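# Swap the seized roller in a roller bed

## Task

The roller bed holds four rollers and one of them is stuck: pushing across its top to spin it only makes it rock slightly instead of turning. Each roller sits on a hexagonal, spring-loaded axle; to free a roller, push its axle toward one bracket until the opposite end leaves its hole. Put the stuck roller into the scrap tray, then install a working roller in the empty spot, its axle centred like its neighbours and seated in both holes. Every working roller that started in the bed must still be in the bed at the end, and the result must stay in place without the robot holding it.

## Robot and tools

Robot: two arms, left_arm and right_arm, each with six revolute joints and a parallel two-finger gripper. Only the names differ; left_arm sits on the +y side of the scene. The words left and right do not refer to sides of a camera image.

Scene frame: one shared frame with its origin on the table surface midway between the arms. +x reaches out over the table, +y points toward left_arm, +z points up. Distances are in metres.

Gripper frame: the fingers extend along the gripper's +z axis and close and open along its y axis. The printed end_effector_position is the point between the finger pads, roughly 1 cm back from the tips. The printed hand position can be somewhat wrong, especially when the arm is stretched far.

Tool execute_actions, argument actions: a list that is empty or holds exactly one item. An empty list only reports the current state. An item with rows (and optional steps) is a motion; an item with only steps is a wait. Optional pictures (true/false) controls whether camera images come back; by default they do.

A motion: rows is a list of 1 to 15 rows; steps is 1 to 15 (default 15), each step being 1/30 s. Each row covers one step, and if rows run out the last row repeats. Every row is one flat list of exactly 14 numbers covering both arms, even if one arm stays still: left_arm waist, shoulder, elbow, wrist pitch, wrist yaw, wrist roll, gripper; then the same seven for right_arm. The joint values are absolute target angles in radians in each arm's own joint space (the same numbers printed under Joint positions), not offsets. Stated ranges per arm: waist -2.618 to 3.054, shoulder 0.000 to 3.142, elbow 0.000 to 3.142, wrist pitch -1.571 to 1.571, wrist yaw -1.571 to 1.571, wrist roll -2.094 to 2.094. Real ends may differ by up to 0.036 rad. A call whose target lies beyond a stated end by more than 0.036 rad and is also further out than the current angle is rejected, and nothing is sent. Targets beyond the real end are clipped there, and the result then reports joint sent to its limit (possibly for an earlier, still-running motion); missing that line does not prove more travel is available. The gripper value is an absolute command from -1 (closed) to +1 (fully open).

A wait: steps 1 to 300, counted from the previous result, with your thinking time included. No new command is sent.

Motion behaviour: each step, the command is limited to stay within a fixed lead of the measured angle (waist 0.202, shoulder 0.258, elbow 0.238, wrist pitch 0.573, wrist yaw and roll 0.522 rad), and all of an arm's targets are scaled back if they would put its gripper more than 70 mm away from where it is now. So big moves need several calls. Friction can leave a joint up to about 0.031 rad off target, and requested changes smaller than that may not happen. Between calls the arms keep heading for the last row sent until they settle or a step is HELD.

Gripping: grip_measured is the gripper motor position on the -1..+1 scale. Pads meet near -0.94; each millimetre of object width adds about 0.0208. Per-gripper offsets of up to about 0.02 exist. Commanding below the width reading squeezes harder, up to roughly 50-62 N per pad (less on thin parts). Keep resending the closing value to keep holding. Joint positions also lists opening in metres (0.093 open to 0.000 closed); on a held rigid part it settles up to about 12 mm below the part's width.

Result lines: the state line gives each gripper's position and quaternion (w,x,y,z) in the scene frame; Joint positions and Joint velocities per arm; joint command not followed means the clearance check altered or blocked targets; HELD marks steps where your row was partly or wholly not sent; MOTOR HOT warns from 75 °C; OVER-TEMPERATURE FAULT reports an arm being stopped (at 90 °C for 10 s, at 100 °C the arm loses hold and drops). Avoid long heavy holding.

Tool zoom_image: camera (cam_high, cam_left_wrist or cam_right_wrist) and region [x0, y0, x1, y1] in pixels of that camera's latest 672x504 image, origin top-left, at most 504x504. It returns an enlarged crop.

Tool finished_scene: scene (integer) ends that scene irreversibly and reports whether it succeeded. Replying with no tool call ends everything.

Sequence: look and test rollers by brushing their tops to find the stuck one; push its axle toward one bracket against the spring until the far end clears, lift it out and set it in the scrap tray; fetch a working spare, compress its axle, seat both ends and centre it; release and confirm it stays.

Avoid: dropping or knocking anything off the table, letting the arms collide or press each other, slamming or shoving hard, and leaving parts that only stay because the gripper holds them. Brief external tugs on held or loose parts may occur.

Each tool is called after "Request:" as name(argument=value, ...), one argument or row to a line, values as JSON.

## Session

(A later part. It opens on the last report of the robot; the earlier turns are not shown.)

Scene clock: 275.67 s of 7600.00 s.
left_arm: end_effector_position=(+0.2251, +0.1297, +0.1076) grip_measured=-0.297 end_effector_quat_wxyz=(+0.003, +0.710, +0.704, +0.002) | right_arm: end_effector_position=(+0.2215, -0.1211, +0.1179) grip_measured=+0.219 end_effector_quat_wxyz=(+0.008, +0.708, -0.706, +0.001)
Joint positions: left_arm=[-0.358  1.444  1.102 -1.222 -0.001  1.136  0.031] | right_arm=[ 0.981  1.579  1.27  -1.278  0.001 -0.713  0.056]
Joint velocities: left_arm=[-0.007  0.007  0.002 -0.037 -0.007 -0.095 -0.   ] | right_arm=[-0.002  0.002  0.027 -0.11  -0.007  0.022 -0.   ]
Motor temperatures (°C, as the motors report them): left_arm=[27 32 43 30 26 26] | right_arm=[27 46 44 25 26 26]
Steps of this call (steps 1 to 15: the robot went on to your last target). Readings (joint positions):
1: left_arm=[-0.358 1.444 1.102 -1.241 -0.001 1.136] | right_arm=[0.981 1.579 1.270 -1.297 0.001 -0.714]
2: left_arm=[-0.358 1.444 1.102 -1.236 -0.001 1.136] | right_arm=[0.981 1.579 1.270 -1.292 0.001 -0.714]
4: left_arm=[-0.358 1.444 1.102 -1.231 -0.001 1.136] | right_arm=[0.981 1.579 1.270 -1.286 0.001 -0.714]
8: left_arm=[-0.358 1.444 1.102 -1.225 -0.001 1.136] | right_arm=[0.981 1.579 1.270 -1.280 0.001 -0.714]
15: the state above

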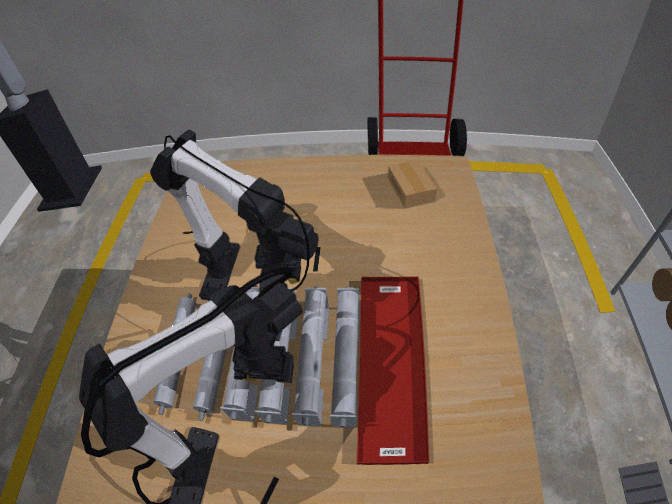

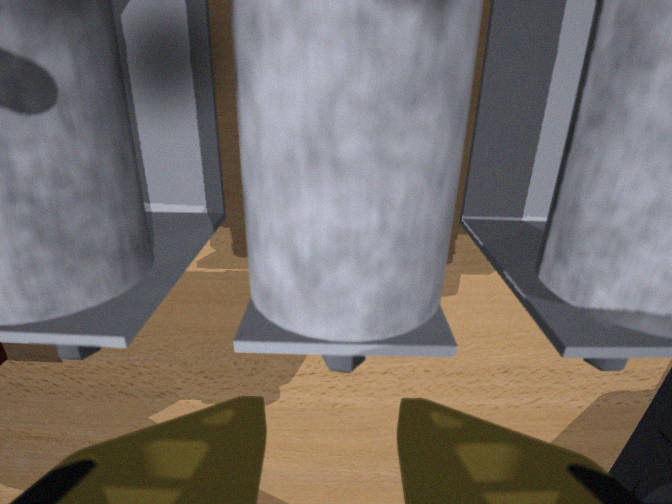

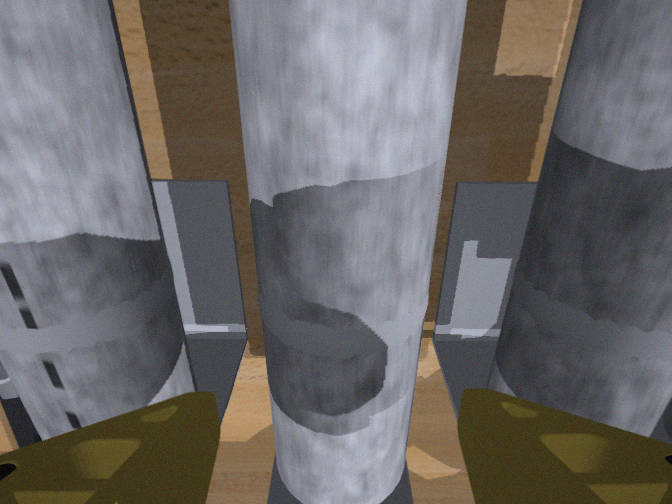

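Request:
execute_actions(
  actions=[
    {"rows":[[-0.37,1.45,1.085,-1.21,-0.01,1.13,-0.3,0.99,1.59,1.252,-1.24,0.012,-0.706,0.22],[-0.375,1.455,1.083,-1.205,-0.01,1.12,-0.3,0.99,1.595,1.25,-1.23,0.012,-0.706,0.22],[-0.38,1.46,1.081,-1.2,-0.01,1.11,-0.3,0.99,1.595,1.245,-1.222,0.012,-0.706,0.22],[-0.385,1.462,1.079,-1.2,-0.01,1.1,-0.3,0.99,1.595,1.24,-1.215,0.012,-0.706,0.22],[-0.39,1.464,1.077,-1.195,-0.01,1.09,-0.3,0.99,1.595,1.234,-1.208,0.012,-0.706,0.22],[-0.395,1.466,1.075,-1.195,-0.01,1.086,-0.3,0.99,1.595,1.228,-1.2,0.012,-0.706,0.22],[-0.4,1.468,1.073,-1.19,-0.01,1.086,-0.3,0.99,1.595,1.222,-1.193,0.012,-0.706,0.22],[-0.402,1.47,1.071,-1.19,-0.01,1.086,-0.3,0.99,1.595,1.216,-1.186,0.012,-0.706,0.22],[-0.402,1.47,1.07,-1.19,-0.01,1.086,-0.3,0.99,1.595,1.21,-1.18,0.012,-0.706,0.22],[-0.402,1.47,1.07,-1.19,-0.01,1.086,-0.3,0.99,1.595,1.204,-1.175,0.012,-0.706,0.22],[-0.402,1.47,1.07,-1.19,-0.01,1.086,-0.3,0.99,1.595,1.198,-1.172,0.012,-0.706,0.22],[-0.402,1.47,1.07,-1.19,-0.01,1.086,-0.3,0.99,1.595,1.192,-1.172,0.012,-0.706,0.22],[-0.402,1.47,1.07,-1.19,-0.01,1.086,-0.3,0.99,1.595,1.186,-1.172,0.012,-0.706,0.22],[-0.402,1.47,1.07,-1.19,-0.01,1.086,-0.3,0.99,1.595,1.18,-1.172,0.012,-0.706,0.22]],"steps":15},
  ],
  pictures=false,
)

Request:
execute_actions(
  actions=[
    {"steps":12},
  ],
)

Scene clock: 323.13 s of 7600.00 s.
left_arm: end_effector_position=(+0.2222, +0.1220, +0.1008) grip_measured=-0.297 end_effector_quat_wxyz=(-0.002, +0.709, +0.705, +0.001) | right_arm: end_effector_position=(+0.2234, -0.1189, +0.1021) grip_measured=+0.219 end_effector_quat_wxyz=(-0.002, +0.708, -0.706, +0.000)
Joint positions: left_arm=[-0.393  1.46   1.09  -1.204 -0.002  1.098  0.031] | right_arm=[ 0.981  1.579  1.207 -1.196  0.001 -0.713  0.056]
Joint velocities: left_arm=[ 0.022  0.017  0.007 -0.037 -0.007  0.081 -0.001] | right_arm=[ 0.007 -0.012 -0.134  0.066 -0.022 -0.007 -0.   ]
Motor temperatures (°C, as the motors report them): left_arm=[27 33 42 29 26 26] | right_arm=[27 46 44 25 26 26]
Steps of this call (steps 1 to 15: the robot went on to your last target; steps 16 to 90: nothing new was sent; then 43.97 s passed at rest; steps 91 to 105: all 15 steps of this action). Readings (joint positions):
91: left_arm=[-0.358 1.444 1.102 -1.222 -0.001 1.136] | right_arm=[0.981 1.579 1.270 -1.275 0.001 -0.713]
92: left_arm=[-0.359 1.444 1.102 -1.222 -0.001 1.135] | right_arm=[0.981 1.579 1.270 -1.271 0.001 -0.713]
94: left_arm=[-0.366 1.444 1.102 -1.219 -0.002 1.128] | right_arm=[0.981 1.579 1.270 -1.258 0.001 -0.713]
98: left_arm=[-0.387 1.452 1.101 -1.209 -0.002 1.109] | right_arm=[0.981 1.579 1.252 -1.227 0.001 -0.713]
105: the state above

Scene clock: 323.53 s of 7600.00 s.
left_arm: end_effector_position=(+0.2222, +0.1220, +0.1008) grip_measured=-0.297 end_effector_quat_wxyz=(-0.002, +0.709, +0.705, +0.001) | right_arm: end_effector_position=(+0.2235, -0.1188, +0.1005) grip_measured=+0.219 end_effector_quat_wxyz=(-0.003, +0.708, -0.706, +0.000)
Joint positions: left_arm=[-0.393  1.46   1.09  -1.204 -0.002  1.096  0.031] | right_arm=[ 0.981  1.579  1.201 -1.188  0.001 -0.713  0.056]
Joint velocities: left_arm=[-0.007 -0.007  0.007  0.081 -0.037  0.022 -0.   ] | right_arm=[ 0.002  0.012 -0.007  0.022  0.007 -0.066 -0.   ]
Motor temperatures (°C, as the motors report them): left_arm=[27 33 42 29 26 26] | right_arm=[27 46 44 25 26 26]
Steps of this call (steps 1 to 12: the robot went on to your last target). Readings (joint positions):
1: left_arm=[-0.393 1.460 1.090 -1.204 -0.002 1.098] | right_arm=[0.981 1.579 1.203 -1.195 0.001 -0.713]
2: left_arm=[-0.393 1.460 1.090 -1.204 -0.002 1.097] | right_arm=[0.981 1.579 1.202 -1.195 0.001 -0.713]
4: left_arm=[-0.393 1.460 1.090 -1.204 -0.002 1.097] | right_arm=[0.981 1.579 1.201 -1.193 0.001 -0.713]
8: left_arm=[-0.393 1.460 1.090 -1.204 -0.002 1.096] | right_arm=[0.981 1.579 1.201 -1.189 0.001 -0.713]
12: the state above

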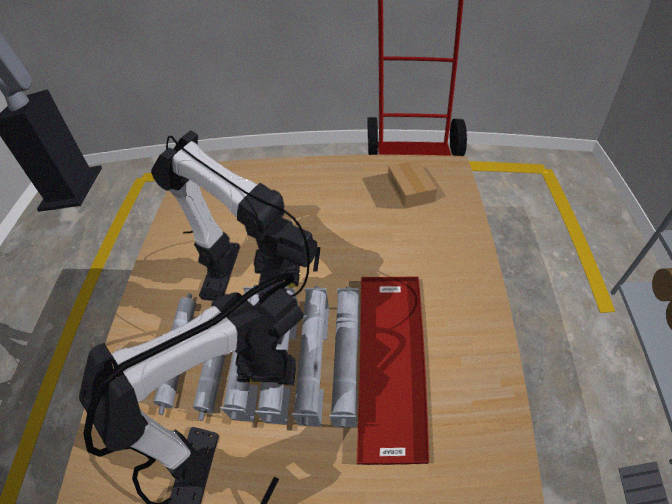

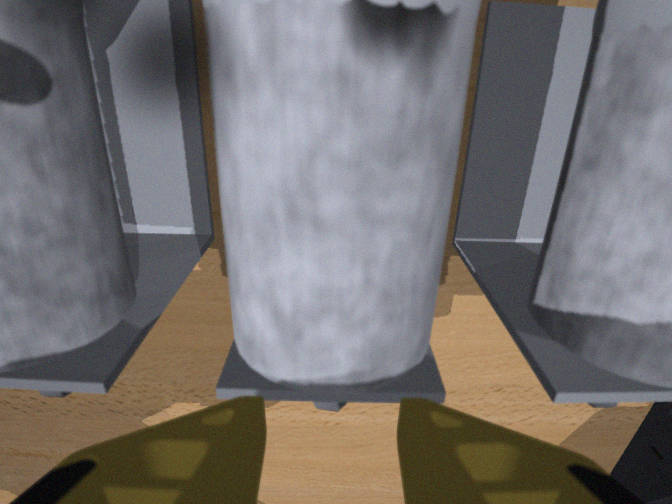

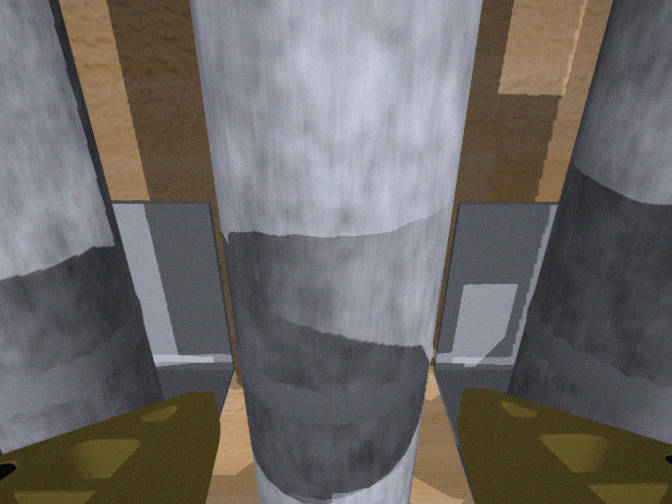

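Request:
zoom_image(
  camera="cam_left_wrist",
  region=[200, 350, 460, 450],
)

Region (200, 350, 460, 450) of cam_left_wrist's 672x504 image, scaled by 1.938, with more detail than that image has; it fills the top 194 rows of this view, and the rest is white.

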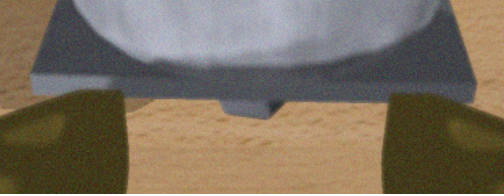

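Request:
execute_actions(
  actions=[
    {"rows":[[-0.38,1.47,1.07,-1.19,-0.01,1.11,-0.3,0.99,1.6,1.18,-1.155,0.012,-0.706,0.22],[-0.372,1.47,1.07,-1.19,-0.01,1.12,-0.3,0.99,1.602,1.176,-1.146,0.012,-0.706,0.22],[-0.368,1.47,1.07,-1.19,-0.01,1.12,-0.3,0.99,1.604,1.17,-1.138,0.012,-0.706,0.22],[-0.368,1.47,1.07,-1.19,-0.01,1.12,-0.3,0.99,1.605,1.164,-1.13,0.012,-0.706,0.22],[-0.368,1.47,1.07,-1.19,-0.01,1.12,-0.3,0.99,1.606,1.158,-1.123,0.012,-0.706,0.22],[-0.368,1.47,1.07,-1.19,-0.01,1.12,-0.3,0.99,1.607,1.152,-1.116,0.012,-0.706,0.22],[-0.368,1.47,1.066,-1.185,-0.01,1.12,-0.3,0.99,1.608,1.146,-1.109,0.012,-0.706,0.22],[-0.368,1.47,1.06,-1.178,-0.01,1.12,-0.3,0.99,1.609,1.14,-1.102,0.012,-0.706,0.22],[-0.368,1.47,1.054,-1.171,-0.01,1.12,-0.3,0.99,1.61,1.134,-1.096,0.012,-0.706,0.22],[-0.368,1.47,1.048,-1.164,-0.01,1.12,-0.3,0.99,1.611,1.128,-1.09,0.012,-0.706,0.22],[-0.368,1.47,1.042,-1.157,-0.01,1.12,-0.3,0.99,1.612,1.122,-1.087,0.012,-0.706,0.22],[-0.368,1.47,1.036,-1.15,-0.01,1.12,-0.3,0.99,1.612,1.116,-1.087,0.012,-0.706,0.22],[-0.368,1.47,1.03,-1.145,-0.01,1.12,-0.3,0.99,1.612,1.11,-1.087,0.012,-0.706,0.22],[-0.368,1.47,1.025,-1.145,-0.01,1.12,-0.3,0.99,1.612,1.106,-1.087,0.012,-0.706,0.22]],"steps":15},
  ],
  pictures=false,
)

Request:
execute_actions(
  actions=[
    {"steps":12},
  ],
)

Scene clock: 354.07 s of 7600.00 s.
left_arm: end_effector_position=(+0.2215, +0.1282, +0.0913) grip_measured=-0.297 end_effector_quat_wxyz=(-0.007, +0.708, +0.706, +0.003) | right_arm: end_effector_position=(+0.2222, -0.1204, +0.0788) grip_measured=+0.219 end_effector_quat_wxyz=(+0.003, +0.708, -0.706, +0.001)
Joint positions: left_arm=[-0.377  1.46   1.051 -1.174 -0.01   1.111  0.031] | right_arm=[ 0.981  1.596  1.131 -1.112  0.001 -0.713  0.056]
Joint velocities: left_arm=[ 0.012 -0.032 -0.11   0.11   0.007  0.125  0.001] | right_arm=[ 0.002 -0.002 -0.11   0.125 -0.051  0.007  0.   ]
Motor temperatures (°C, as the motors report them): left_arm=[27 32 41 29 26 26] | right_arm=[27 43 44 25 26 26]
Steps of this call (steps 1 to 15: the robot went on to your last target; steps 16 to 90: nothing new was sent; then 27.03 s passed at rest; steps 91 to 105: all 15 steps of this action). Readings (joint positions):
91: left_arm=[-0.393 1.460 1.090 -1.204 -0.002 1.097] | right_arm=[0.981 1.579 1.201 -1.186 0.001 -0.713]
92: left_arm=[-0.391 1.460 1.090 -1.204 -0.002 1.099] | right_arm=[0.981 1.579 1.201 -1.183 0.001 -0.713]
94: left_arm=[-0.384 1.460 1.090 -1.204 -0.002 1.104] | right_arm=[0.981 1.579 1.199 -1.170 0.001 -0.713]
98: left_arm=[-0.377 1.460 1.089 -1.201 -0.002 1.108] | right_arm=[0.981 1.584 1.176 -1.142 0.001 -0.713]
105: the state above

Scene clock: 354.47 s of 7600.00 s.
left_arm: end_effector_position=(+0.2208, +0.1288, +0.0898) grip_measured=-0.297 end_effector_quat_wxyz=(-0.008, +0.709, +0.705, +0.003) | right_arm: end_effector_position=(+0.2227, -0.1198, +0.0777) grip_measured=+0.219 end_effector_quat_wxyz=(+0.001, +0.708, -0.706, +0.001)
Joint positions: left_arm=[-0.377  1.46   1.045 -1.17  -0.011  1.112  0.031] | right_arm=[ 0.981  1.596  1.126 -1.103  0.001 -0.713  0.056]
Joint velocities: left_arm=[ 0.012 -0.007  0.002  0.022  0.037 -0.007 -0.   ] | right_arm=[ 0.002 -0.002  0.002  0.022  0.037 -0.037 -0.001]
Motor temperatures (°C, as the motors report them): left_arm=[27 32 41 29 26 26] | right_arm=[27 43 44 25 26 26]
Steps of this call (steps 1 to 12: the robot went on to your last target). Readings (joint positions):
1: left_arm=[-0.377 1.460 1.048 -1.172 -0.011 1.112] | right_arm=[0.981 1.596 1.128 -1.111 0.001 -0.713]
2: left_arm=[-0.377 1.460 1.046 -1.171 -0.011 1.112] | right_arm=[0.981 1.596 1.127 -1.110 0.001 -0.713]
4: left_arm=[-0.377 1.460 1.045 -1.170 -0.011 1.112] | right_arm=[0.981 1.596 1.126 -1.109 0.001 -0.713]
8: left_arm=[-0.377 1.460 1.045 -1.170 -0.011 1.112] | right_arm=[0.981 1.596 1.126 -1.104 0.001 -0.713]
12: the state above

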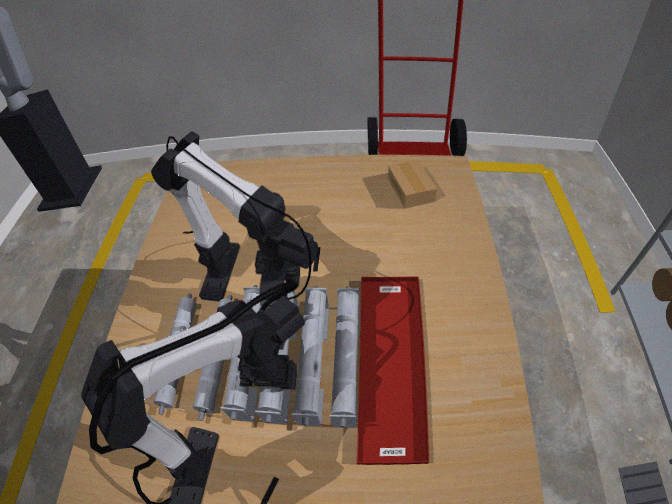

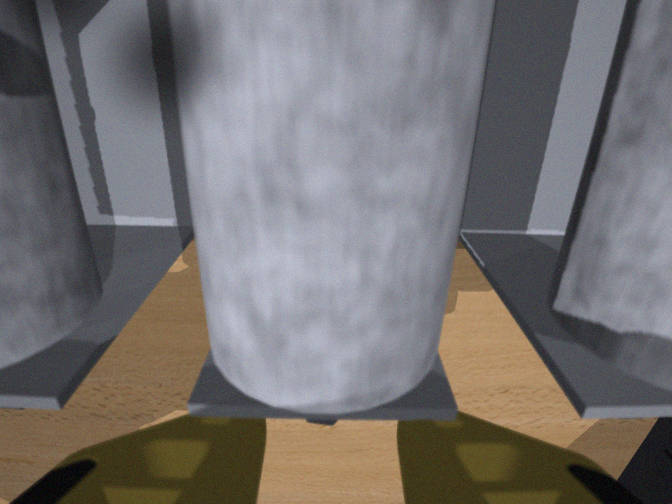

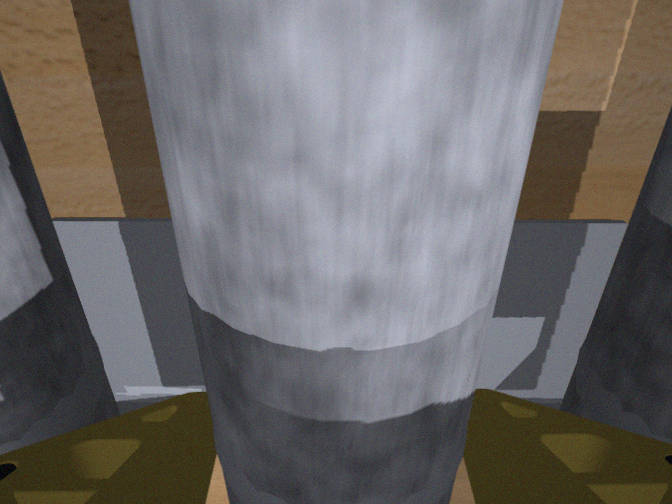

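Request:
execute_actions(
  actions=[
    {"rows":[[-0.36,1.465,1.025,-1.145,0,1.13,-0.3,0.99,1.612,1.106,-1.087,0.012,-0.706,0.15],[-0.352,1.465,1.025,-1.14,0,1.14,-0.3,0.99,1.612,1.106,-1.087,0.012,-0.706,0.1],[-0.346,1.465,1.025,-1.135,0,1.144,-0.3,0.99,1.612,1.106,-1.087,0.012,-0.706,0.05],[-0.346,1.465,1.022,-1.13,0,1.144,-0.3,0.99,1.612,1.106,-1.087,0.012,-0.706,0.0],[-0.346,1.465,1.016,-1.122,0,1.144,-0.3,0.99,1.612,1.106,-1.087,0.012,-0.706,-0.05],[-0.346,1.465,1.01,-1.115,0,1.144,-0.3,0.99,1.612,1.106,-1.087,0.012,-0.706,-0.1],[-0.346,1.465,1.004,-1.108,0,1.144,-0.3,0.99,1.612,1.106,-1.087,0.012,-0.706,-0.15],[-0.346,1.465,0.998,-1.101,0,1.144,-0.3,0.99,1.612,1.106,-1.087,0.012,-0.706,-0.2],[-0.346,1.465,0.992,-1.094,0,1.144,-0.3,0.99,1.612,1.106,-1.087,0.012,-0.706,-0.25],[-0.346,1.465,0.986,-1.088,0,1.144,-0.3,0.99,1.612,1.106,-1.087,0.012,-0.706,-0.3],[-0.346,1.465,0.98,-1.082,0,1.144,-0.3,0.99,1.612,1.106,-1.087,0.012,-0.706,-0.3],[-0.346,1.465,0.974,-1.078,0,1.144,-0.3,0.99,1.612,1.106,-1.087,0.012,-0.706,-0.3],[-0.346,1.465,0.968,-1.078,0,1.144,-0.3,0.99,1.612,1.106,-1.087,0.012,-0.706,-0.3],[-0.346,1.465,0.962,-1.078,0,1.144,-0.3,0.99,1.612,1.106,-1.087,0.012,-0.706,-0.3]],"steps":15},
  ],
  pictures=false,
)

Request:
execute_actions(
  actions=[
    {"steps":12},
  ],
)

Scene clock: 375.43 s of 7600.00 s.
left_arm: end_effector_position=(+0.2228, +0.1343, +0.0763) grip_measured=-0.297 end_effector_quat_wxyz=(-0.004, +0.708, +0.706, +0.004) | right_arm: end_effector_position=(+0.2228, -0.1197, +0.0777) grip_measured=-0.112 end_effector_quat_wxyz=(+0.000, +0.708, -0.707, +0.001)
Joint positions: left_arm=[-0.352  1.46   0.991 -1.107 -0.011  1.136  0.031] | right_arm=[ 0.981  1.596  1.126 -1.102  0.001 -0.712  0.04 ]
Joint velocities: left_arm=[ 0.007 -0.007 -0.125  0.081  0.022  0.051  0.001] | right_arm=[-0.007 -0.007 -0.002 -0.007 -0.037 -0.051  0.   ]
Motor temperatures (°C, as the motors report them): left_arm=[27 32 41 29 26 26] | right_arm=[27 42 43 25 26 26]
Steps of this call (steps 1 to 15: the robot went on to your last target; steps 16 to 90: nothing new was sent; then 17.47 s passed at rest; steps 91 to 105: all 15 steps of this action). Readings (joint positions):
91: left_arm=[-0.376 1.460 1.045 -1.170 -0.011 1.114] | right_arm=[0.981 1.596 1.126 -1.102 0.001 -0.713]
92: left_arm=[-0.372 1.460 1.045 -1.168 -0.011 1.117] | right_arm=[0.981 1.596 1.126 -1.102 0.001 -0.713]
94: left_arm=[-0.362 1.460 1.045 -1.161 -0.011 1.123] | right_arm=[0.981 1.596 1.126 -1.102 0.001 -0.712]
98: left_arm=[-0.355 1.460 1.030 -1.135 -0.011 1.130] | right_arm=[0.981 1.596 1.126 -1.102 0.001 -0.712]
105: the state above

Scene clock: 375.83 s of 7600.00 s.
left_arm: end_effector_position=(+0.2220, +0.1348, +0.0748) grip_measured=-0.297 end_effector_quat_wxyz=(-0.005, +0.709, +0.706, +0.004) | right_arm: end_effector_position=(+0.2228, -0.1197, +0.0777) grip_measured=-0.112 end_effector_quat_wxyz=(+0.000, +0.708, -0.707, +0.001)
Joint positions: left_arm=[-0.352  1.46   0.985 -1.103 -0.011  1.138  0.031] | right_arm=[ 0.981  1.596  1.126 -1.102  0.001 -0.712  0.04 ]
Joint velocities: left_arm=[ 0.002  0.012 -0.007  0.037 -0.051 -0.007 -0.001] | right_arm=[ 0.002  0.007 -0.017  0.007  0.037  0.007 -0.   ]
Motor temperatures (°C, as the motors report them): left_arm=[27 32 41 29 26 26] | right_arm=[27 42 43 25 26 26]
Steps of this call (steps 1 to 12: the robot went on to your last target). Readings (joint positions):
1: left_arm=[-0.352 1.460 0.987 -1.105 -0.011 1.136] | right_arm=[0.981 1.596 1.126 -1.102 0.001 -0.712]
2: left_arm=[-0.352 1.460 0.985 -1.104 -0.011 1.136] | right_arm=[0.981 1.596 1.126 -1.102 0.001 -0.712]
4: left_arm=[-0.352 1.460 0.985 -1.103 -0.011 1.137] | right_arm=[0.981 1.596 1.126 -1.102 0.001 -0.712]
8: left_arm=[-0.352 1.460 0.985 -1.103 -0.011 1.138] | right_arm=[0.981 1.596 1.126 -1.102 0.001 -0.712]
12: the state above

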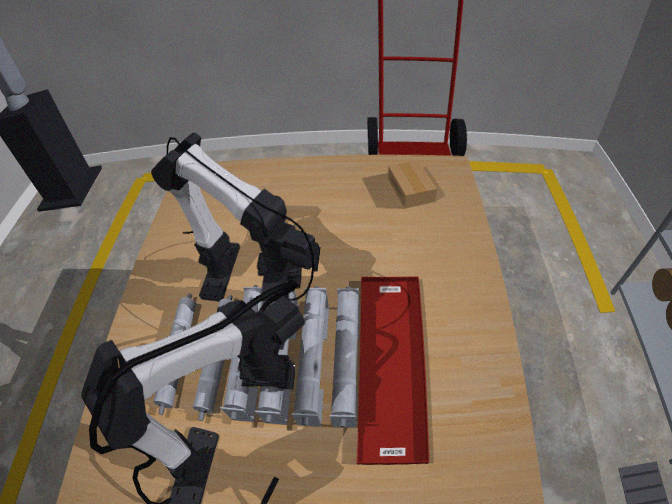

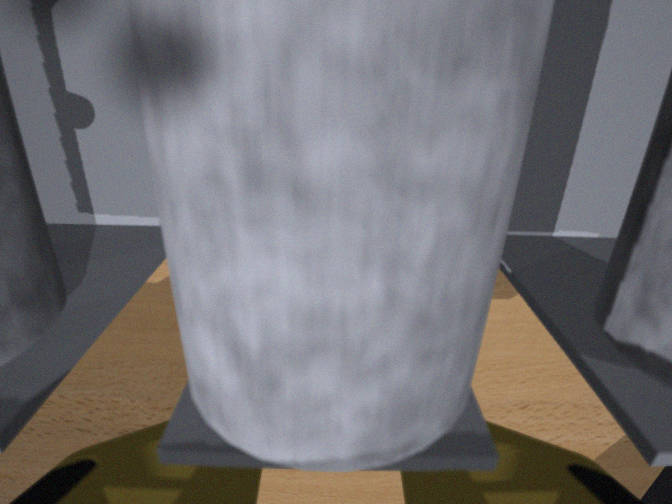

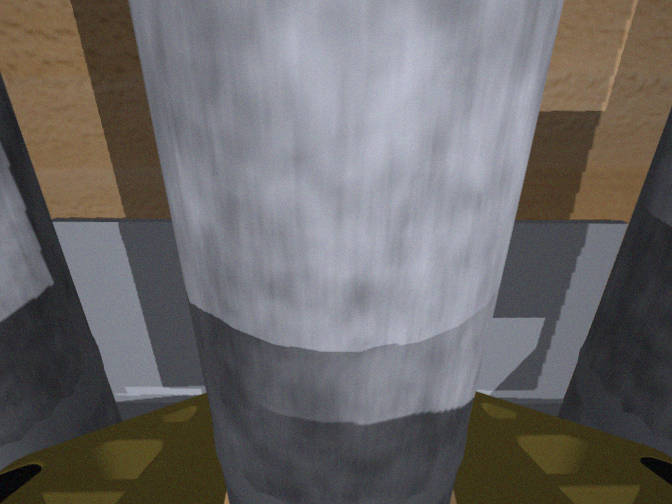

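Request:
execute_actions(
  actions=[
    {"rows":[[-0.35,1.465,0.962,-1.09,-0.01,1.144,-0.4,0.99,1.612,1.106,-1.087,0.012,-0.706,-0.3],[-0.35,1.465,0.962,-1.09,-0.01,1.144,-0.5,0.99,1.612,1.106,-1.087,0.012,-0.706,-0.3],[-0.35,1.465,0.962,-1.09,-0.01,1.144,-0.6,0.99,1.612,1.106,-1.087,0.012,-0.706,-0.3],[-0.35,1.465,0.962,-1.09,-0.01,1.144,-0.67,0.99,1.612,1.106,-1.087,0.012,-0.706,-0.3],[-0.35,1.465,0.962,-1.09,-0.01,1.144,-0.74,0.99,1.612,1.106,-1.087,0.012,-0.706,-0.3],[-0.35,1.465,0.962,-1.09,-0.01,1.144,-0.81,0.99,1.612,1.106,-1.087,0.012,-0.706,-0.3],[-0.35,1.465,0.962,-1.09,-0.01,1.144,-0.9,0.99,1.612,1.106,-1.087,0.012,-0.706,-0.3],[-0.35,1.465,0.962,-1.09,-0.01,1.144,-1,0.99,1.612,1.106,-1.087,0.012,-0.706,-0.3]],"steps":15},
  ],
)

Scene clock: 389.43 s of 7600.00 s.
left_arm: end_effector_position=(+0.2228, +0.1351, +0.0748) grip_measured=-0.892 end_effector_quat_wxyz=(-0.005, +0.709, +0.705, +0.006) | right_arm: end_effector_position=(+0.2228, -0.1197, +0.0777) grip_measured=-0.112 end_effector_quat_wxyz=(+0.000, +0.708, -0.707, +0.001)
Joint positions: left_arm=[-0.352  1.46   0.985 -1.101 -0.015  1.139  0.002] | right_arm=[ 0.981  1.596  1.126 -1.102  0.001 -0.712  0.04 ]
Joint velocities: left_arm=[-0.002  0.002 -0.002  0.051  0.007 -0.095 -0.   ] | right_arm=[-0.002 -0.002 -0.022 -0.066 -0.037 -0.022 -0.   ]
Motor temperatures (°C, as the motors report them): left_arm=[27 32 40 29 26 26] | right_arm=[27 41 43 25 26 26]
Steps of this call (steps 1 to 15: the robot went on to your last target; steps 16 to 90: nothing new was sent; then 10.10 s passed at rest; steps 91 to 105: all 15 steps of this action). Readings (joint positions):
91: left_arm=[-0.352 1.460 0.985 -1.104 -0.011 1.138] | right_arm=[0.981 1.596 1.126 -1.102 0.001 -0.712]
92: left_arm=[-0.352 1.460 0.985 -1.106 -0.011 1.138] | right_arm=[0.981 1.596 1.126 -1.102 0.001 -0.712]
94: left_arm=[-0.352 1.460 0.985 -1.106 -0.011 1.138] | right_arm=[0.981 1.596 1.126 -1.102 0.001 -0.712]
98: left_arm=[-0.352 1.460 0.985 -1.101 -0.015 1.139] | right_arm=[0.981 1.596 1.126 -1.102 0.001 -0.712]
105: the state above

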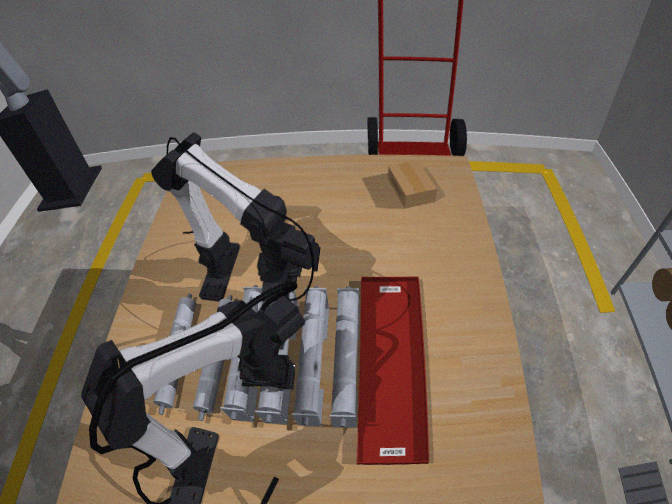

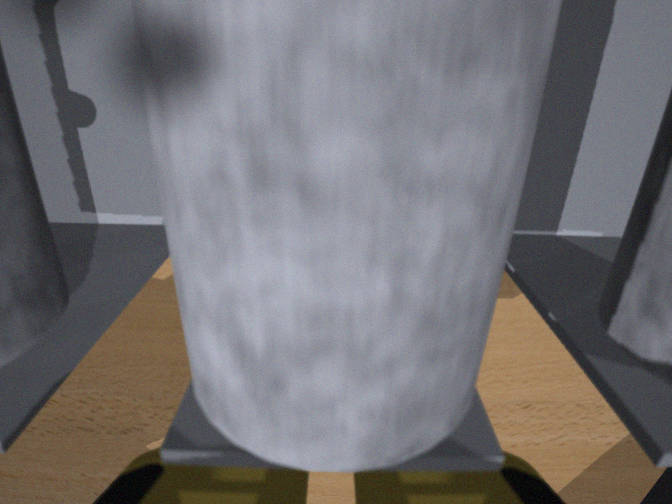

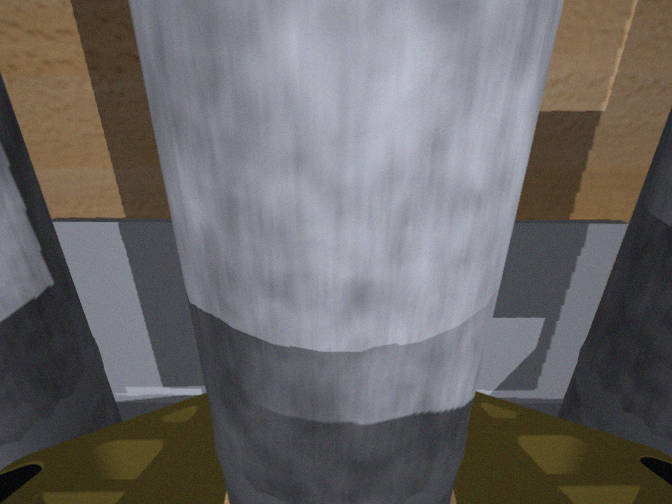

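Request:
execute_actions(
  actions=[
    {"rows":[[-0.34,1.45,0.965,-1.105,-0.03,1.15,-1,0.99,1.612,1.106,-1.087,0.012,-0.706,-0.3],[-0.333,1.445,0.963,-1.11,-0.045,1.155,-1,0.99,1.612,1.106,-1.087,0.012,-0.706,-0.3],[-0.326,1.44,0.961,-1.115,-0.06,1.16,-1,0.99,1.612,1.106,-1.087,0.012,-0.706,-0.3],[-0.32,1.437,0.959,-1.118,-0.07,1.165,-1,0.99,1.612,1.106,-1.087,0.012,-0.706,-0.3],[-0.314,1.435,0.958,-1.121,-0.08,1.17,-1,0.99,1.612,1.106,-1.087,0.012,-0.706,-0.3],[-0.308,1.433,0.957,-1.124,-0.088,1.175,-1,0.99,1.612,1.106,-1.087,0.012,-0.706,-0.3],[-0.302,1.431,0.956,-1.127,-0.096,1.18,-1,0.99,1.612,1.106,-1.087,0.012,-0.706,-0.3],[-0.296,1.429,0.955,-1.13,-0.104,1.185,-1,0.99,1.612,1.106,-1.087,0.012,-0.706,-0.3],[-0.29,1.427,0.954,-1.132,-0.112,1.19,-1,0.99,1.612,1.106,-1.087,0.012,-0.706,-0.3],[-0.284,1.425,0.953,-1.134,-0.12,1.195,-1,0.99,1.612,1.106,-1.087,0.012,-0.706,-0.3],[-0.278,1.423,0.952,-1.136,-0.128,1.2,-1,0.99,1.612,1.106,-1.087,0.012,-0.706,-0.3],[-0.272,1.421,0.951,-1.138,-0.135,1.205,-1,0.99,1.612,1.106,-1.087,0.012,-0.706,-0.3]],"steps":15},
  ],
  pictures=false,
)

Request:
execute_actions(
  actions=[
    {"steps":12},
  ],
  pictures=false,
)

Scene clock: 412.10 s of 7600.00 s.
left_arm: end_effector_position=(+0.2231, +0.1386, +0.0745) grip_measured=-0.892 end_effector_quat_wxyz=(+0.007, +0.712, +0.703, -0.008) | right_arm: end_effector_position=(+0.2227, -0.1187, +0.0777) grip_measured=-0.112 end_effector_quat_wxyz=(-0.001, +0.708, -0.706, +0.000)
Joint positions: left_arm=[-0.312  1.444  0.97  -1.09   0.02   1.185  0.002] | right_arm=[ 0.983  1.596  1.126 -1.099  0.    -0.711  0.04 ]
Joint velocities: left_arm=[ 0.037 -0.022 -0.022 -0.081 -0.037  0.11  -0.001] | right_arm=[ 0.007 -0.012 -0.007 -0.037  0.007 -0.037 -0.   ]
Motor temperatures (°C, as the motors report them): left_arm=[27 32 40 28 26 26] | right_arm=[27 41 43 25 26 26]
Steps of this call (steps 1 to 15: the robot went on to your last target; steps 16 to 90: nothing new was sent; then 19.17 s passed at rest; steps 91 to 105: all 15 steps of this action). Readings (joint positions):
91: left_arm=[-0.351 1.460 0.985 -1.101 -0.015 1.139] | right_arm=[0.981 1.596 1.126 -1.102 0.001 -0.712]
92: left_arm=[-0.350 1.460 0.985 -1.101 -0.015 1.141] | right_arm=[0.981 1.596 1.126 -1.102 0.001 -0.712]
94: left_arm=[-0.347 1.460 0.985 -1.101 -0.014 1.146] | right_arm=[0.981 1.596 1.126 -1.102 0.001 -0.712]
98: left_arm=[-0.336 1.454 0.979 -1.096 -0.000 1.159] | right_arm=[0.981 1.596 1.126 -1.102 0.001 -0.712]
105: the state above

Scene clock: 412.50 s of 7600.00 s.
left_arm: end_effector_position=(+0.2231, +0.1392, +0.0746) grip_measured=-0.892 end_effector_quat_wxyz=(+0.007, +0.714, +0.700, -0.008) | right_arm: end_effector_position=(+0.2227, -0.1187, +0.0777) grip_measured=-0.112 end_effector_quat_wxyz=(-0.001, +0.708, -0.706, +0.000)
Joint positions: left_arm=[-0.31   1.443  0.969 -1.09   0.02   1.193  0.002] | right_arm=[ 0.983  1.596  1.126 -1.099  0.    -0.711  0.04 ]
Joint velocities: left_arm=[-0.007 -0.007  0.007  0.007 -0.022 -0.007 -0.   ] | right_arm=[ 0.007 -0.007  0.007 -0.007 -0.007  0.022 -0.   ]
Motor temperatures (°C, as the motors report them): left_arm=[27 32 40 28 26 26] | right_arm=[27 41 43 25 26 26]
Steps of this call (steps 1 to 12: the robot went on to your last target). Readings (joint positions):
1: left_arm=[-0.311 1.444 0.970 -1.090 0.020 1.187] | right_arm=[0.983 1.596 1.126 -1.099 0.000 -0.711]
2: left_arm=[-0.310 1.443 0.969 -1.090 0.020 1.189] | right_arm=[0.983 1.596 1.126 -1.099 0.000 -0.711]
4: left_arm=[-0.310 1.443 0.969 -1.090 0.020 1.191] | right_arm=[0.983 1.596 1.126 -1.099 0.000 -0.711]
8: left_arm=[-0.310 1.443 0.969 -1.090 0.020 1.192] | right_arm=[0.983 1.596 1.126 -1.099 0.000 -0.711]
12: the state above

Request:
execute_actions(
  actions=[
    {"rows":[[-0.267,1.42,0.95,-1.145,-0.15,1.205,-1,0.99,1.612,1.106,-1.1,0.012,-0.706,-0.3],[-0.262,1.418,0.949,-1.15,-0.165,1.208,-1,0.99,1.612,1.106,-1.1,0.012,-0.706,-0.3],[-0.257,1.417,0.948,-1.154,-0.178,1.211,-1,0.99,1.612,1.106,-1.1,0.012,-0.706,-0.3],[-0.252,1.415,0.947,-1.158,-0.19,1.214,-1,0.99,1.612,1.106,-1.1,0.012,-0.706,-0.3],[-0.247,1.414,0.946,-1.161,-0.2,1.218,-1,0.99,1.612,1.106,-1.1,0.012,-0.706,-0.3],[-0.242,1.412,0.945,-1.164,-0.21,1.222,-1,0.99,1.612,1.106,-1.1,0.012,-0.706,-0.3],[-0.237,1.411,0.944,-1.167,-0.22,1.226,-1,0.99,1.612,1.106,-1.1,0.012,-0.706,-0.3],[-0.232,1.409,0.943,-1.17,-0.23,1.23,-1,0.99,1.612,1.106,-1.1,0.012,-0.706,-0.3],[-0.227,1.408,0.942,-1.173,-0.24,1.234,-1,0.99,1.612,1.106,-1.1,0.012,-0.706,-0.3],[-0.222,1.406,0.941,-1.176,-0.25,1.238,-1,0.99,1.612,1.106,-1.1,0.012,-0.706,-0.3],[-0.217,1.405,0.94,-1.179,-0.26,1.241,-1,0.99,1.612,1.106,-1.1,0.012,-0.706,-0.3],[-0.212,1.403,0.939,-1.181,-0.268,1.244,-1,0.99,1.612,1.106,-1.1,0.012,-0.706,-0.3],[-0.207,1.402,0.938,-1.183,-0.275,1.247,-1,0.99,1.612,1.106,-1.1,0.012,-0.706,-0.3],[-0.202,1.401,0.937,-1.185,-0.28,1.25,-1,0.99,1.612,1.106,-1.1,0.012,-0.706,-0.3]],"steps":15},
  ],
  pictures=false,
)

Request:
execute_actions(
  actions=[
    {"steps":15},
  ],
)

Scene clock: 432.73 s of 7600.00 s.
left_arm: end_effector_position=(+0.2231, +0.1592, +0.0755) grip_measured=-0.892 end_effector_quat_wxyz=(-0.009, +0.710, +0.704, +0.009) | right_arm: end_effector_position=(+0.2227, -0.1187, +0.0740) grip_measured=-0.112 end_effector_quat_wxyz=(+0.002, +0.708, -0.706, +0.000)
Joint positions: left_arm=[-0.262  1.429  0.961 -1.111 -0.025  1.231  0.002] | right_arm=[ 0.983  1.604  1.12  -1.09   0.    -0.71   0.04 ]
Joint velocities: left_arm=[ 0.046  0.002  0.002 -0.081  0.051  0.051  0.   ] | right_arm=[ 0.002 -0.002  0.002 -0.037  0.022 -0.007  0.001]
Motor temperatures (°C, as the motors report them): left_arm=[27 34 40 28 30 26] | right_arm=[27 40 43 25 26 26]
Steps of this call (steps 1 to 15: the robot went on to your last target; steps 16 to 90: nothing new was sent; then 16.73 s passed at rest; steps 91 to 105: all 15 steps of this action). Readings (joint positions):
91: left_arm=[-0.309 1.443 0.969 -1.090 0.020 1.194] | right_arm=[0.983 1.596 1.126 -1.099 0.000 -0.711]
92: left_arm=[-0.308 1.443 0.969 -1.091 0.018 1.194] | right_arm=[0.983 1.596 1.126 -1.099 0.000 -0.711]
94: left_arm=[-0.300 1.442 0.969 -1.096 0.010 1.197] | right_arm=[0.983 1.596 1.126 -1.099 0.000 -0.711]
98: left_arm=[-0.280 1.435 0.963 -1.106 -0.018 1.208] | right_arm=[0.983 1.596 1.126 -1.099 0.000 -0.711]
105: the state above

Scene clock: 433.23 s of 7600.00 s.
left_arm: end_effector_position=(+0.2232, +0.1592, +0.0755) grip_measured=-0.892 end_effector_quat_wxyz=(-0.008, +0.712, +0.702, +0.008) | right_arm: end_effector_position=(+0.2227, -0.1187, +0.0740) grip_measured=-0.112 end_effector_quat_wxyz=(+0.002, +0.708, -0.706, +0.000)
Joint positions: left_arm=[-0.259  1.429  0.961 -1.111 -0.021  1.239  0.002] | right_arm=[ 0.983  1.604  1.12  -1.09   0.    -0.71   0.04 ]
Joint velocities: left_arm=[ 0.002 -0.012 -0.012  0.007 -0.081  0.007 -0.001] | right_arm=[-0.022 -0.002 -0.007 -0.051  0.066 -0.051  0.   ]
Motor temperatures (°C, as the motors report them): left_arm=[27 34 40 28 30 26] | right_arm=[27 40 43 25 26 26]
Steps of this call (steps 1 to 15: the robot went on to your last target). Readings (joint positions):
1: left_arm=[-0.261 1.429 0.961 -1.111 -0.023 1.233] | right_arm=[0.983 1.604 1.120 -1.090 0.000 -0.710]
2: left_arm=[-0.260 1.429 0.961 -1.111 -0.022 1.234] | right_arm=[0.983 1.604 1.120 -1.090 0.000 -0.710]
4: left_arm=[-0.259 1.429 0.961 -1.111 -0.021 1.237] | right_arm=[0.983 1.604 1.120 -1.090 0.000 -0.710]
8: left_arm=[-0.259 1.429 0.961 -1.111 -0.021 1.239] | right_arm=[0.983 1.604 1.120 -1.090 0.000 -0.710]
15: the state above
All arms were judged still, so your last target was given up. Only a new action makes them travel on or press farther. Fingers that are still opening or closing keep moving.

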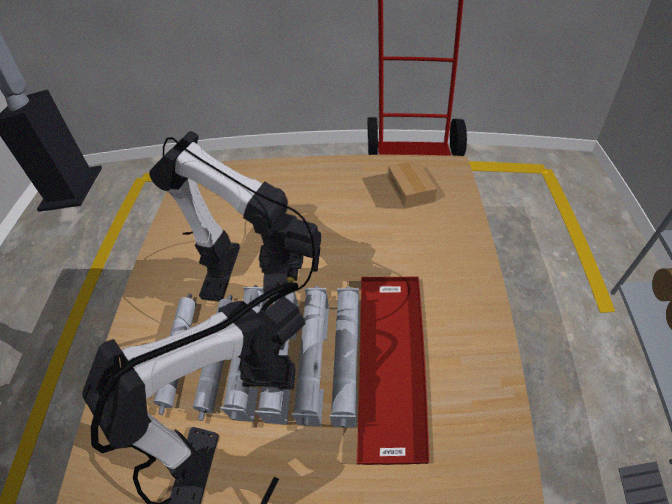

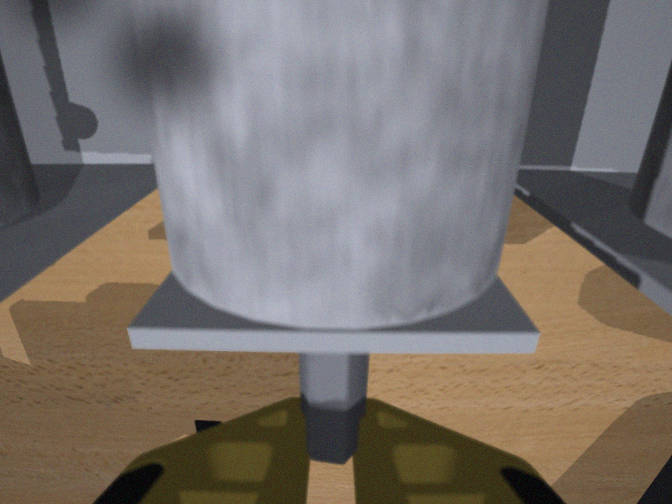

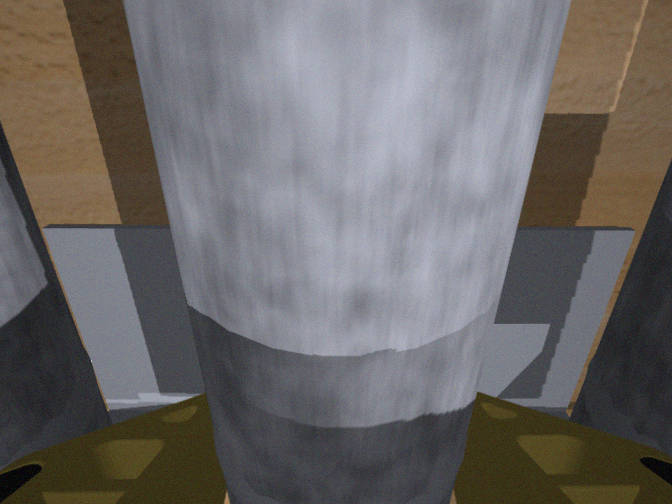

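Request:
execute_actions(
  actions=[
    {"rows":[[-0.205,1.401,0.937,-1.185,-0.27,1.25,-1,0.993,1.612,1.14,-1.11,0.015,-0.703,-0.3],[-0.208,1.401,0.937,-1.185,-0.26,1.25,-1,0.993,1.612,1.165,-1.13,0.018,-0.7,-0.3],[-0.21,1.401,0.936,-1.184,-0.25,1.25,-1,0.995,1.612,1.18,-1.147,0.022,-0.698,-0.3],[-0.21,1.401,0.935,-1.183,-0.25,1.25,-1,0.998,1.612,1.193,-1.162,0.027,-0.695,-0.3],[-0.21,1.401,0.934,-1.182,-0.25,1.25,-1,1.001,1.614,1.206,-1.177,0.032,-0.692,-0.3],[-0.21,1.401,0.933,-1.181,-0.25,1.25,-1,1.004,1.617,1.219,-1.192,0.037,-0.689,-0.3],[-0.21,1.401,0.932,-1.18,-0.25,1.25,-1,1.007,1.62,1.232,-1.207,0.042,-0.686,-0.3],[-0.21,1.401,0.931,-1.179,-0.25,1.25,-1,1.01,1.623,1.245,-1.222,0.047,-0.683,-0.3],[-0.21,1.401,0.93,-1.178,-0.25,1.25,-1,1.013,1.626,1.258,-1.237,0.052,-0.68,-0.3],[-0.21,1.401,0.929,-1.177,-0.25,1.25,-1,1.016,1.63,1.271,-1.252,0.057,-0.677,-0.3],[-0.21,1.401,0.928,-1.176,-0.25,1.25,-1,1.019,1.633,1.284,-1.267,0.062,-0.674,-0.3],[-0.21,1.401,0.927,-1.175,-0.25,1.25,-1,1.022,1.637,1.297,-1.282,0.067,-0.671,-0.3],[-0.21,1.401,0.926,-1.174,-0.25,1.25,-1,1.025,1.64,1.31,-1.295,0.072,-0.669,-0.3],[-0.21,1.401,0.925,-1.173,-0.25,1.25,-1,1.027,1.643,1.32,-1.304,0.075,-0.667,-0.3],[-0.21,1.401,0.924,-1.172,-0.25,1.25,-1,1.028,1.645,1.328,-1.304,0.075,-0.667,-0.3]],"steps":15},
  ],
  pictures=false,
)

Request:
execute_actions(
  actions=[
    {"steps":15},
  ],
)

Scene clock: 471.43 s of 7600.00 s.
left_arm: end_effector_position=(+0.2227, +0.1586, +0.0724) grip_measured=-0.892 end_effector_quat_wxyz=(-0.006, +0.712, +0.702, +0.006) | right_arm: end_effector_position=(+0.2241, -0.1184, +0.0945) grip_measured=-0.112 end_effector_quat_wxyz=(+0.030, +0.709, -0.704, +0.031)
Joint positions: left_arm=[-0.259  1.429  0.948 -1.096 -0.017  1.24   0.002] | right_arm=[ 1.014  1.65   1.248 -1.236  0.055 -0.683  0.04 ]
Joint velocities: left_arm=[ 0.012 -0.012 -0.007  0.037  0.007  0.007  0.001] | right_arm=[ 0.032  0.115  0.252 -0.271  0.168 -0.051 -0.   ]
Motor temperatures (°C, as the motors report them): left_arm=[29 36 39 28 43 26] | right_arm=[27 41 43 25 26 26]
Steps of this call (steps 1 to 90: nothing new was sent; then 34.70 s passed at rest; steps 91 to 105: all 15 steps of this action). Readings (joint positions):
91: left_arm=[-0.259 1.429 0.961 -1.111 -0.020 1.240] | right_arm=[0.983 1.604 1.120 -1.090 0.000 -0.710]
92: left_arm=[-0.259 1.429 0.961 -1.111 -0.020 1.240] | right_arm=[0.983 1.604 1.120 -1.090 0.000 -0.710]
94: left_arm=[-0.259 1.429 0.959 -1.109 -0.019 1.240] | right_arm=[0.985 1.605 1.130 -1.102 0.002 -0.709]
98: left_arm=[-0.259 1.429 0.954 -1.104 -0.019 1.240] | right_arm=[0.994 1.616 1.173 -1.152 0.018 -0.700]
105: the state above

Scene clock: 471.93 s of 7600.00 s.
left_arm: end_effector_position=(+0.2227, +0.1585, +0.0723) grip_measured=-0.892 end_effector_quat_wxyz=(-0.006, +0.712, +0.702, +0.006) | right_arm: end_effector_position=(+0.2242, -0.1185, +0.0955) grip_measured=-0.112 end_effector_quat_wxyz=(+0.035, +0.709, -0.704, +0.035)
Joint positions: left_arm=[-0.259  1.429  0.948 -1.096 -0.016  1.24   0.002] | right_arm=[ 1.018  1.658  1.26  -1.249  0.063 -0.678  0.04 ]
Joint velocities: left_arm=[-0.002 -0.022 -0.007 -0.022  0.037  0.037  0.001] | right_arm=[-0.002  0.012 -0.007 -0.022  0.066 -0.037 -0.001]
Motor temperatures (°C, as the motors report them): left_arm=[29 36 39 28 43 26] | right_arm=[27 41 44 25 26 26]
Steps of this call (steps 1 to 15: the robot went on to your last target). Readings (joint positions):
1: left_arm=[-0.259 1.429 0.948 -1.096 -0.016 1.240] | right_arm=[1.015 1.653 1.255 -1.242 0.059 -0.682]
2: left_arm=[-0.259 1.429 0.948 -1.096 -0.016 1.240] | right_arm=[1.017 1.656 1.258 -1.246 0.060 -0.681]
4: left_arm=[-0.259 1.429 0.948 -1.096 -0.016 1.240] | right_arm=[1.018 1.658 1.259 -1.248 0.062 -0.679]
8: left_arm=[-0.259 1.429 0.948 -1.096 -0.016 1.240] | right_arm=[1.018 1.658 1.260 -1.249 0.063 -0.678]
15: the state above

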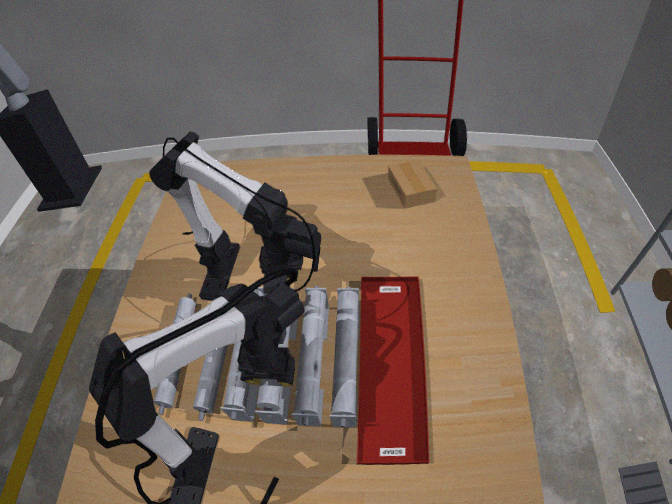

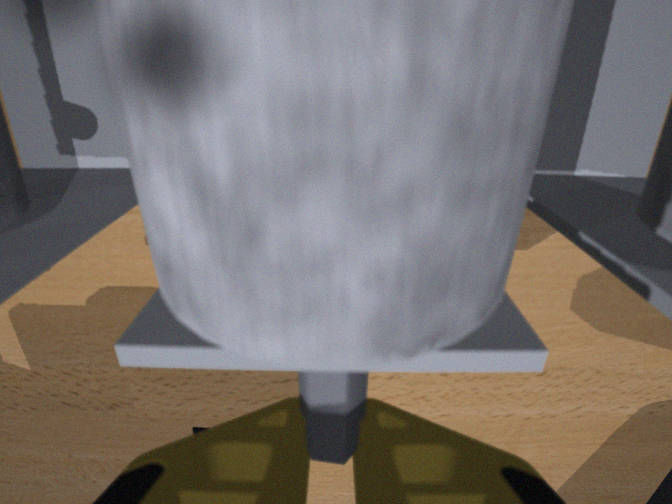

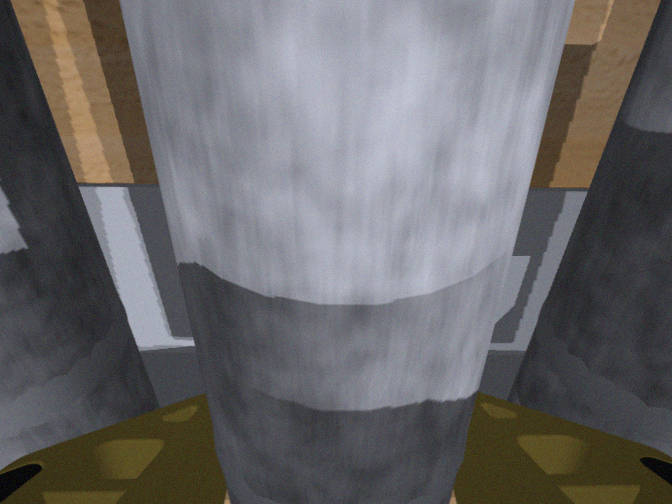

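Request:
execute_actions(
  actions=[
    {"rows":[[-0.212,1.405,0.921,-1.165,-0.24,1.25,-1,1.029,1.645,1.333,-1.31,0.076,-0.666,-0.3],[-0.214,1.41,0.918,-1.16,-0.23,1.25,-1,1.03,1.645,1.338,-1.316,0.077,-0.665,-0.3],[-0.216,1.415,0.915,-1.155,-0.22,1.25,-1,1.031,1.646,1.343,-1.322,0.078,-0.664,-0.3],[-0.218,1.42,0.912,-1.15,-0.21,1.25,-1,1.032,1.647,1.348,-1.328,0.079,-0.663,-0.3],[-0.22,1.42,0.91,-1.146,-0.2,1.25,-1,1.033,1.648,1.353,-1.334,0.08,-0.662,-0.3],[-0.22,1.42,0.908,-1.143,-0.2,1.25,-1,1.034,1.649,1.358,-1.34,0.081,-0.661,-0.3],[-0.22,1.42,0.906,-1.14,-0.2,1.25,-1,1.035,1.65,1.363,-1.345,0.083,-0.66,-0.3],[-0.22,1.42,0.905,-1.14,-0.2,1.25,-1,1.036,1.652,1.37,-1.35,0.085,-0.659,-0.3]],"steps":15},
  ],
)

Scene clock: 494.50 s of 7600.00 s.
left_arm: end_effector_position=(+0.2225, +0.1580, +0.0712) grip_measured=-0.892 end_effector_quat_wxyz=(-0.005, +0.712, +0.702, +0.005) | right_arm: end_effector_position=(+0.2248, -0.1183, +0.0995) grip_measured=-0.112 end_effector_quat_wxyz=(+0.043, +0.709, -0.703, +0.044)
Joint positions: left_arm=[-0.259  1.429  0.943 -1.091 -0.013  1.24   0.002] | right_arm=[ 1.026  1.674  1.292 -1.283  0.077 -0.671  0.04 ]
Joint velocities: left_arm=[ 0.002 -0.007 -0.002 -0.037  0.022 -0.022 -0.   ] | right_arm=[-0.012 -0.022 -0.022 -0.081  0.007  0.007 -0.   ]
Motor temperatures (°C, as the motors report them): left_arm=[30 36 39 28 43 26] | right_arm=[27 43 51 25 26 26]
Steps of this call (steps 1 to 15: the robot went on to your last target; steps 16 to 90: nothing new was sent; then 19.07 s passed at rest; steps 91 to 105: all 15 steps of this action). Readings (joint positions):
91: left_arm=[-0.259 1.429 0.948 -1.095 -0.016 1.240] | right_arm=[1.018 1.658 1.260 -1.249 0.063 -0.678]
92: left_arm=[-0.259 1.429 0.948 -1.095 -0.015 1.240] | right_arm=[1.018 1.658 1.260 -1.250 0.063 -0.678]
94: left_arm=[-0.259 1.429 0.946 -1.093 -0.014 1.240] | right_arm=[1.019 1.661 1.267 -1.257 0.065 -0.677]
98: left_arm=[-0.259 1.429 0.943 -1.091 -0.013 1.240] | right_arm=[1.023 1.668 1.285 -1.276 0.073 -0.674]
105: the state above

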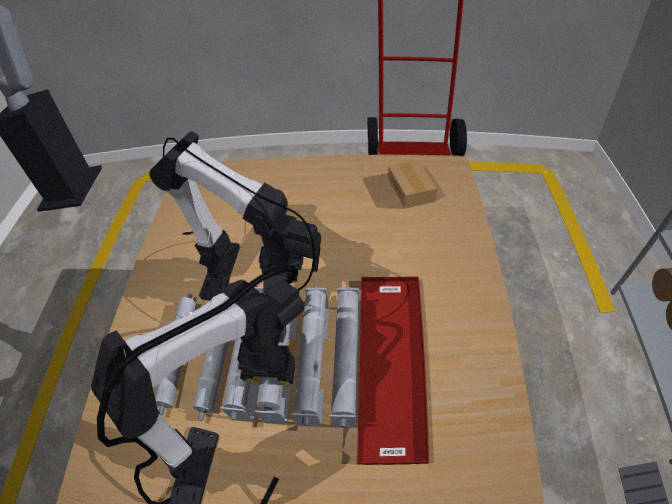

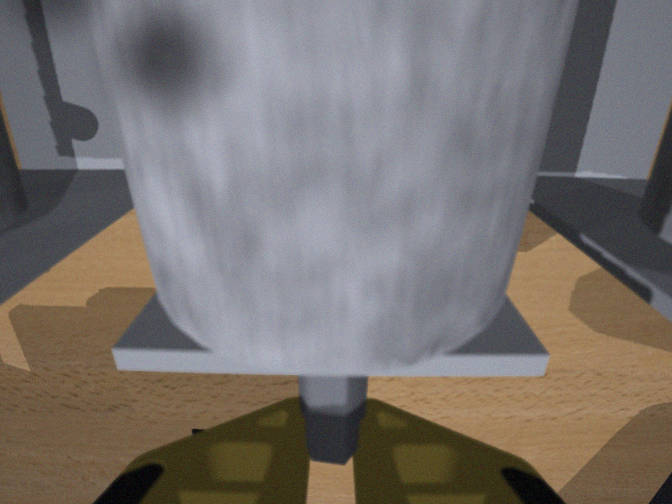

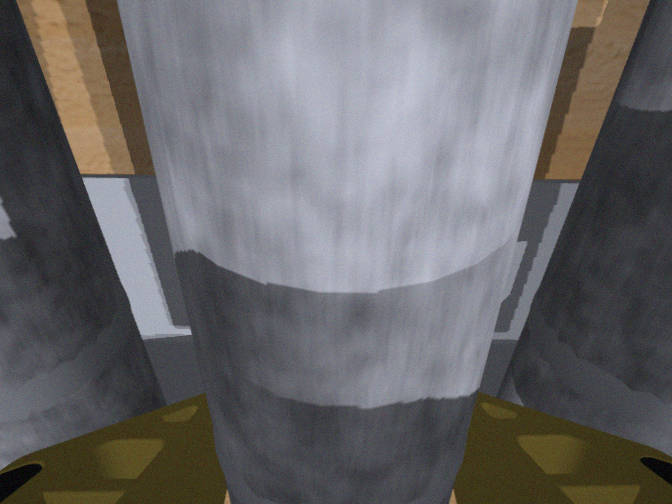

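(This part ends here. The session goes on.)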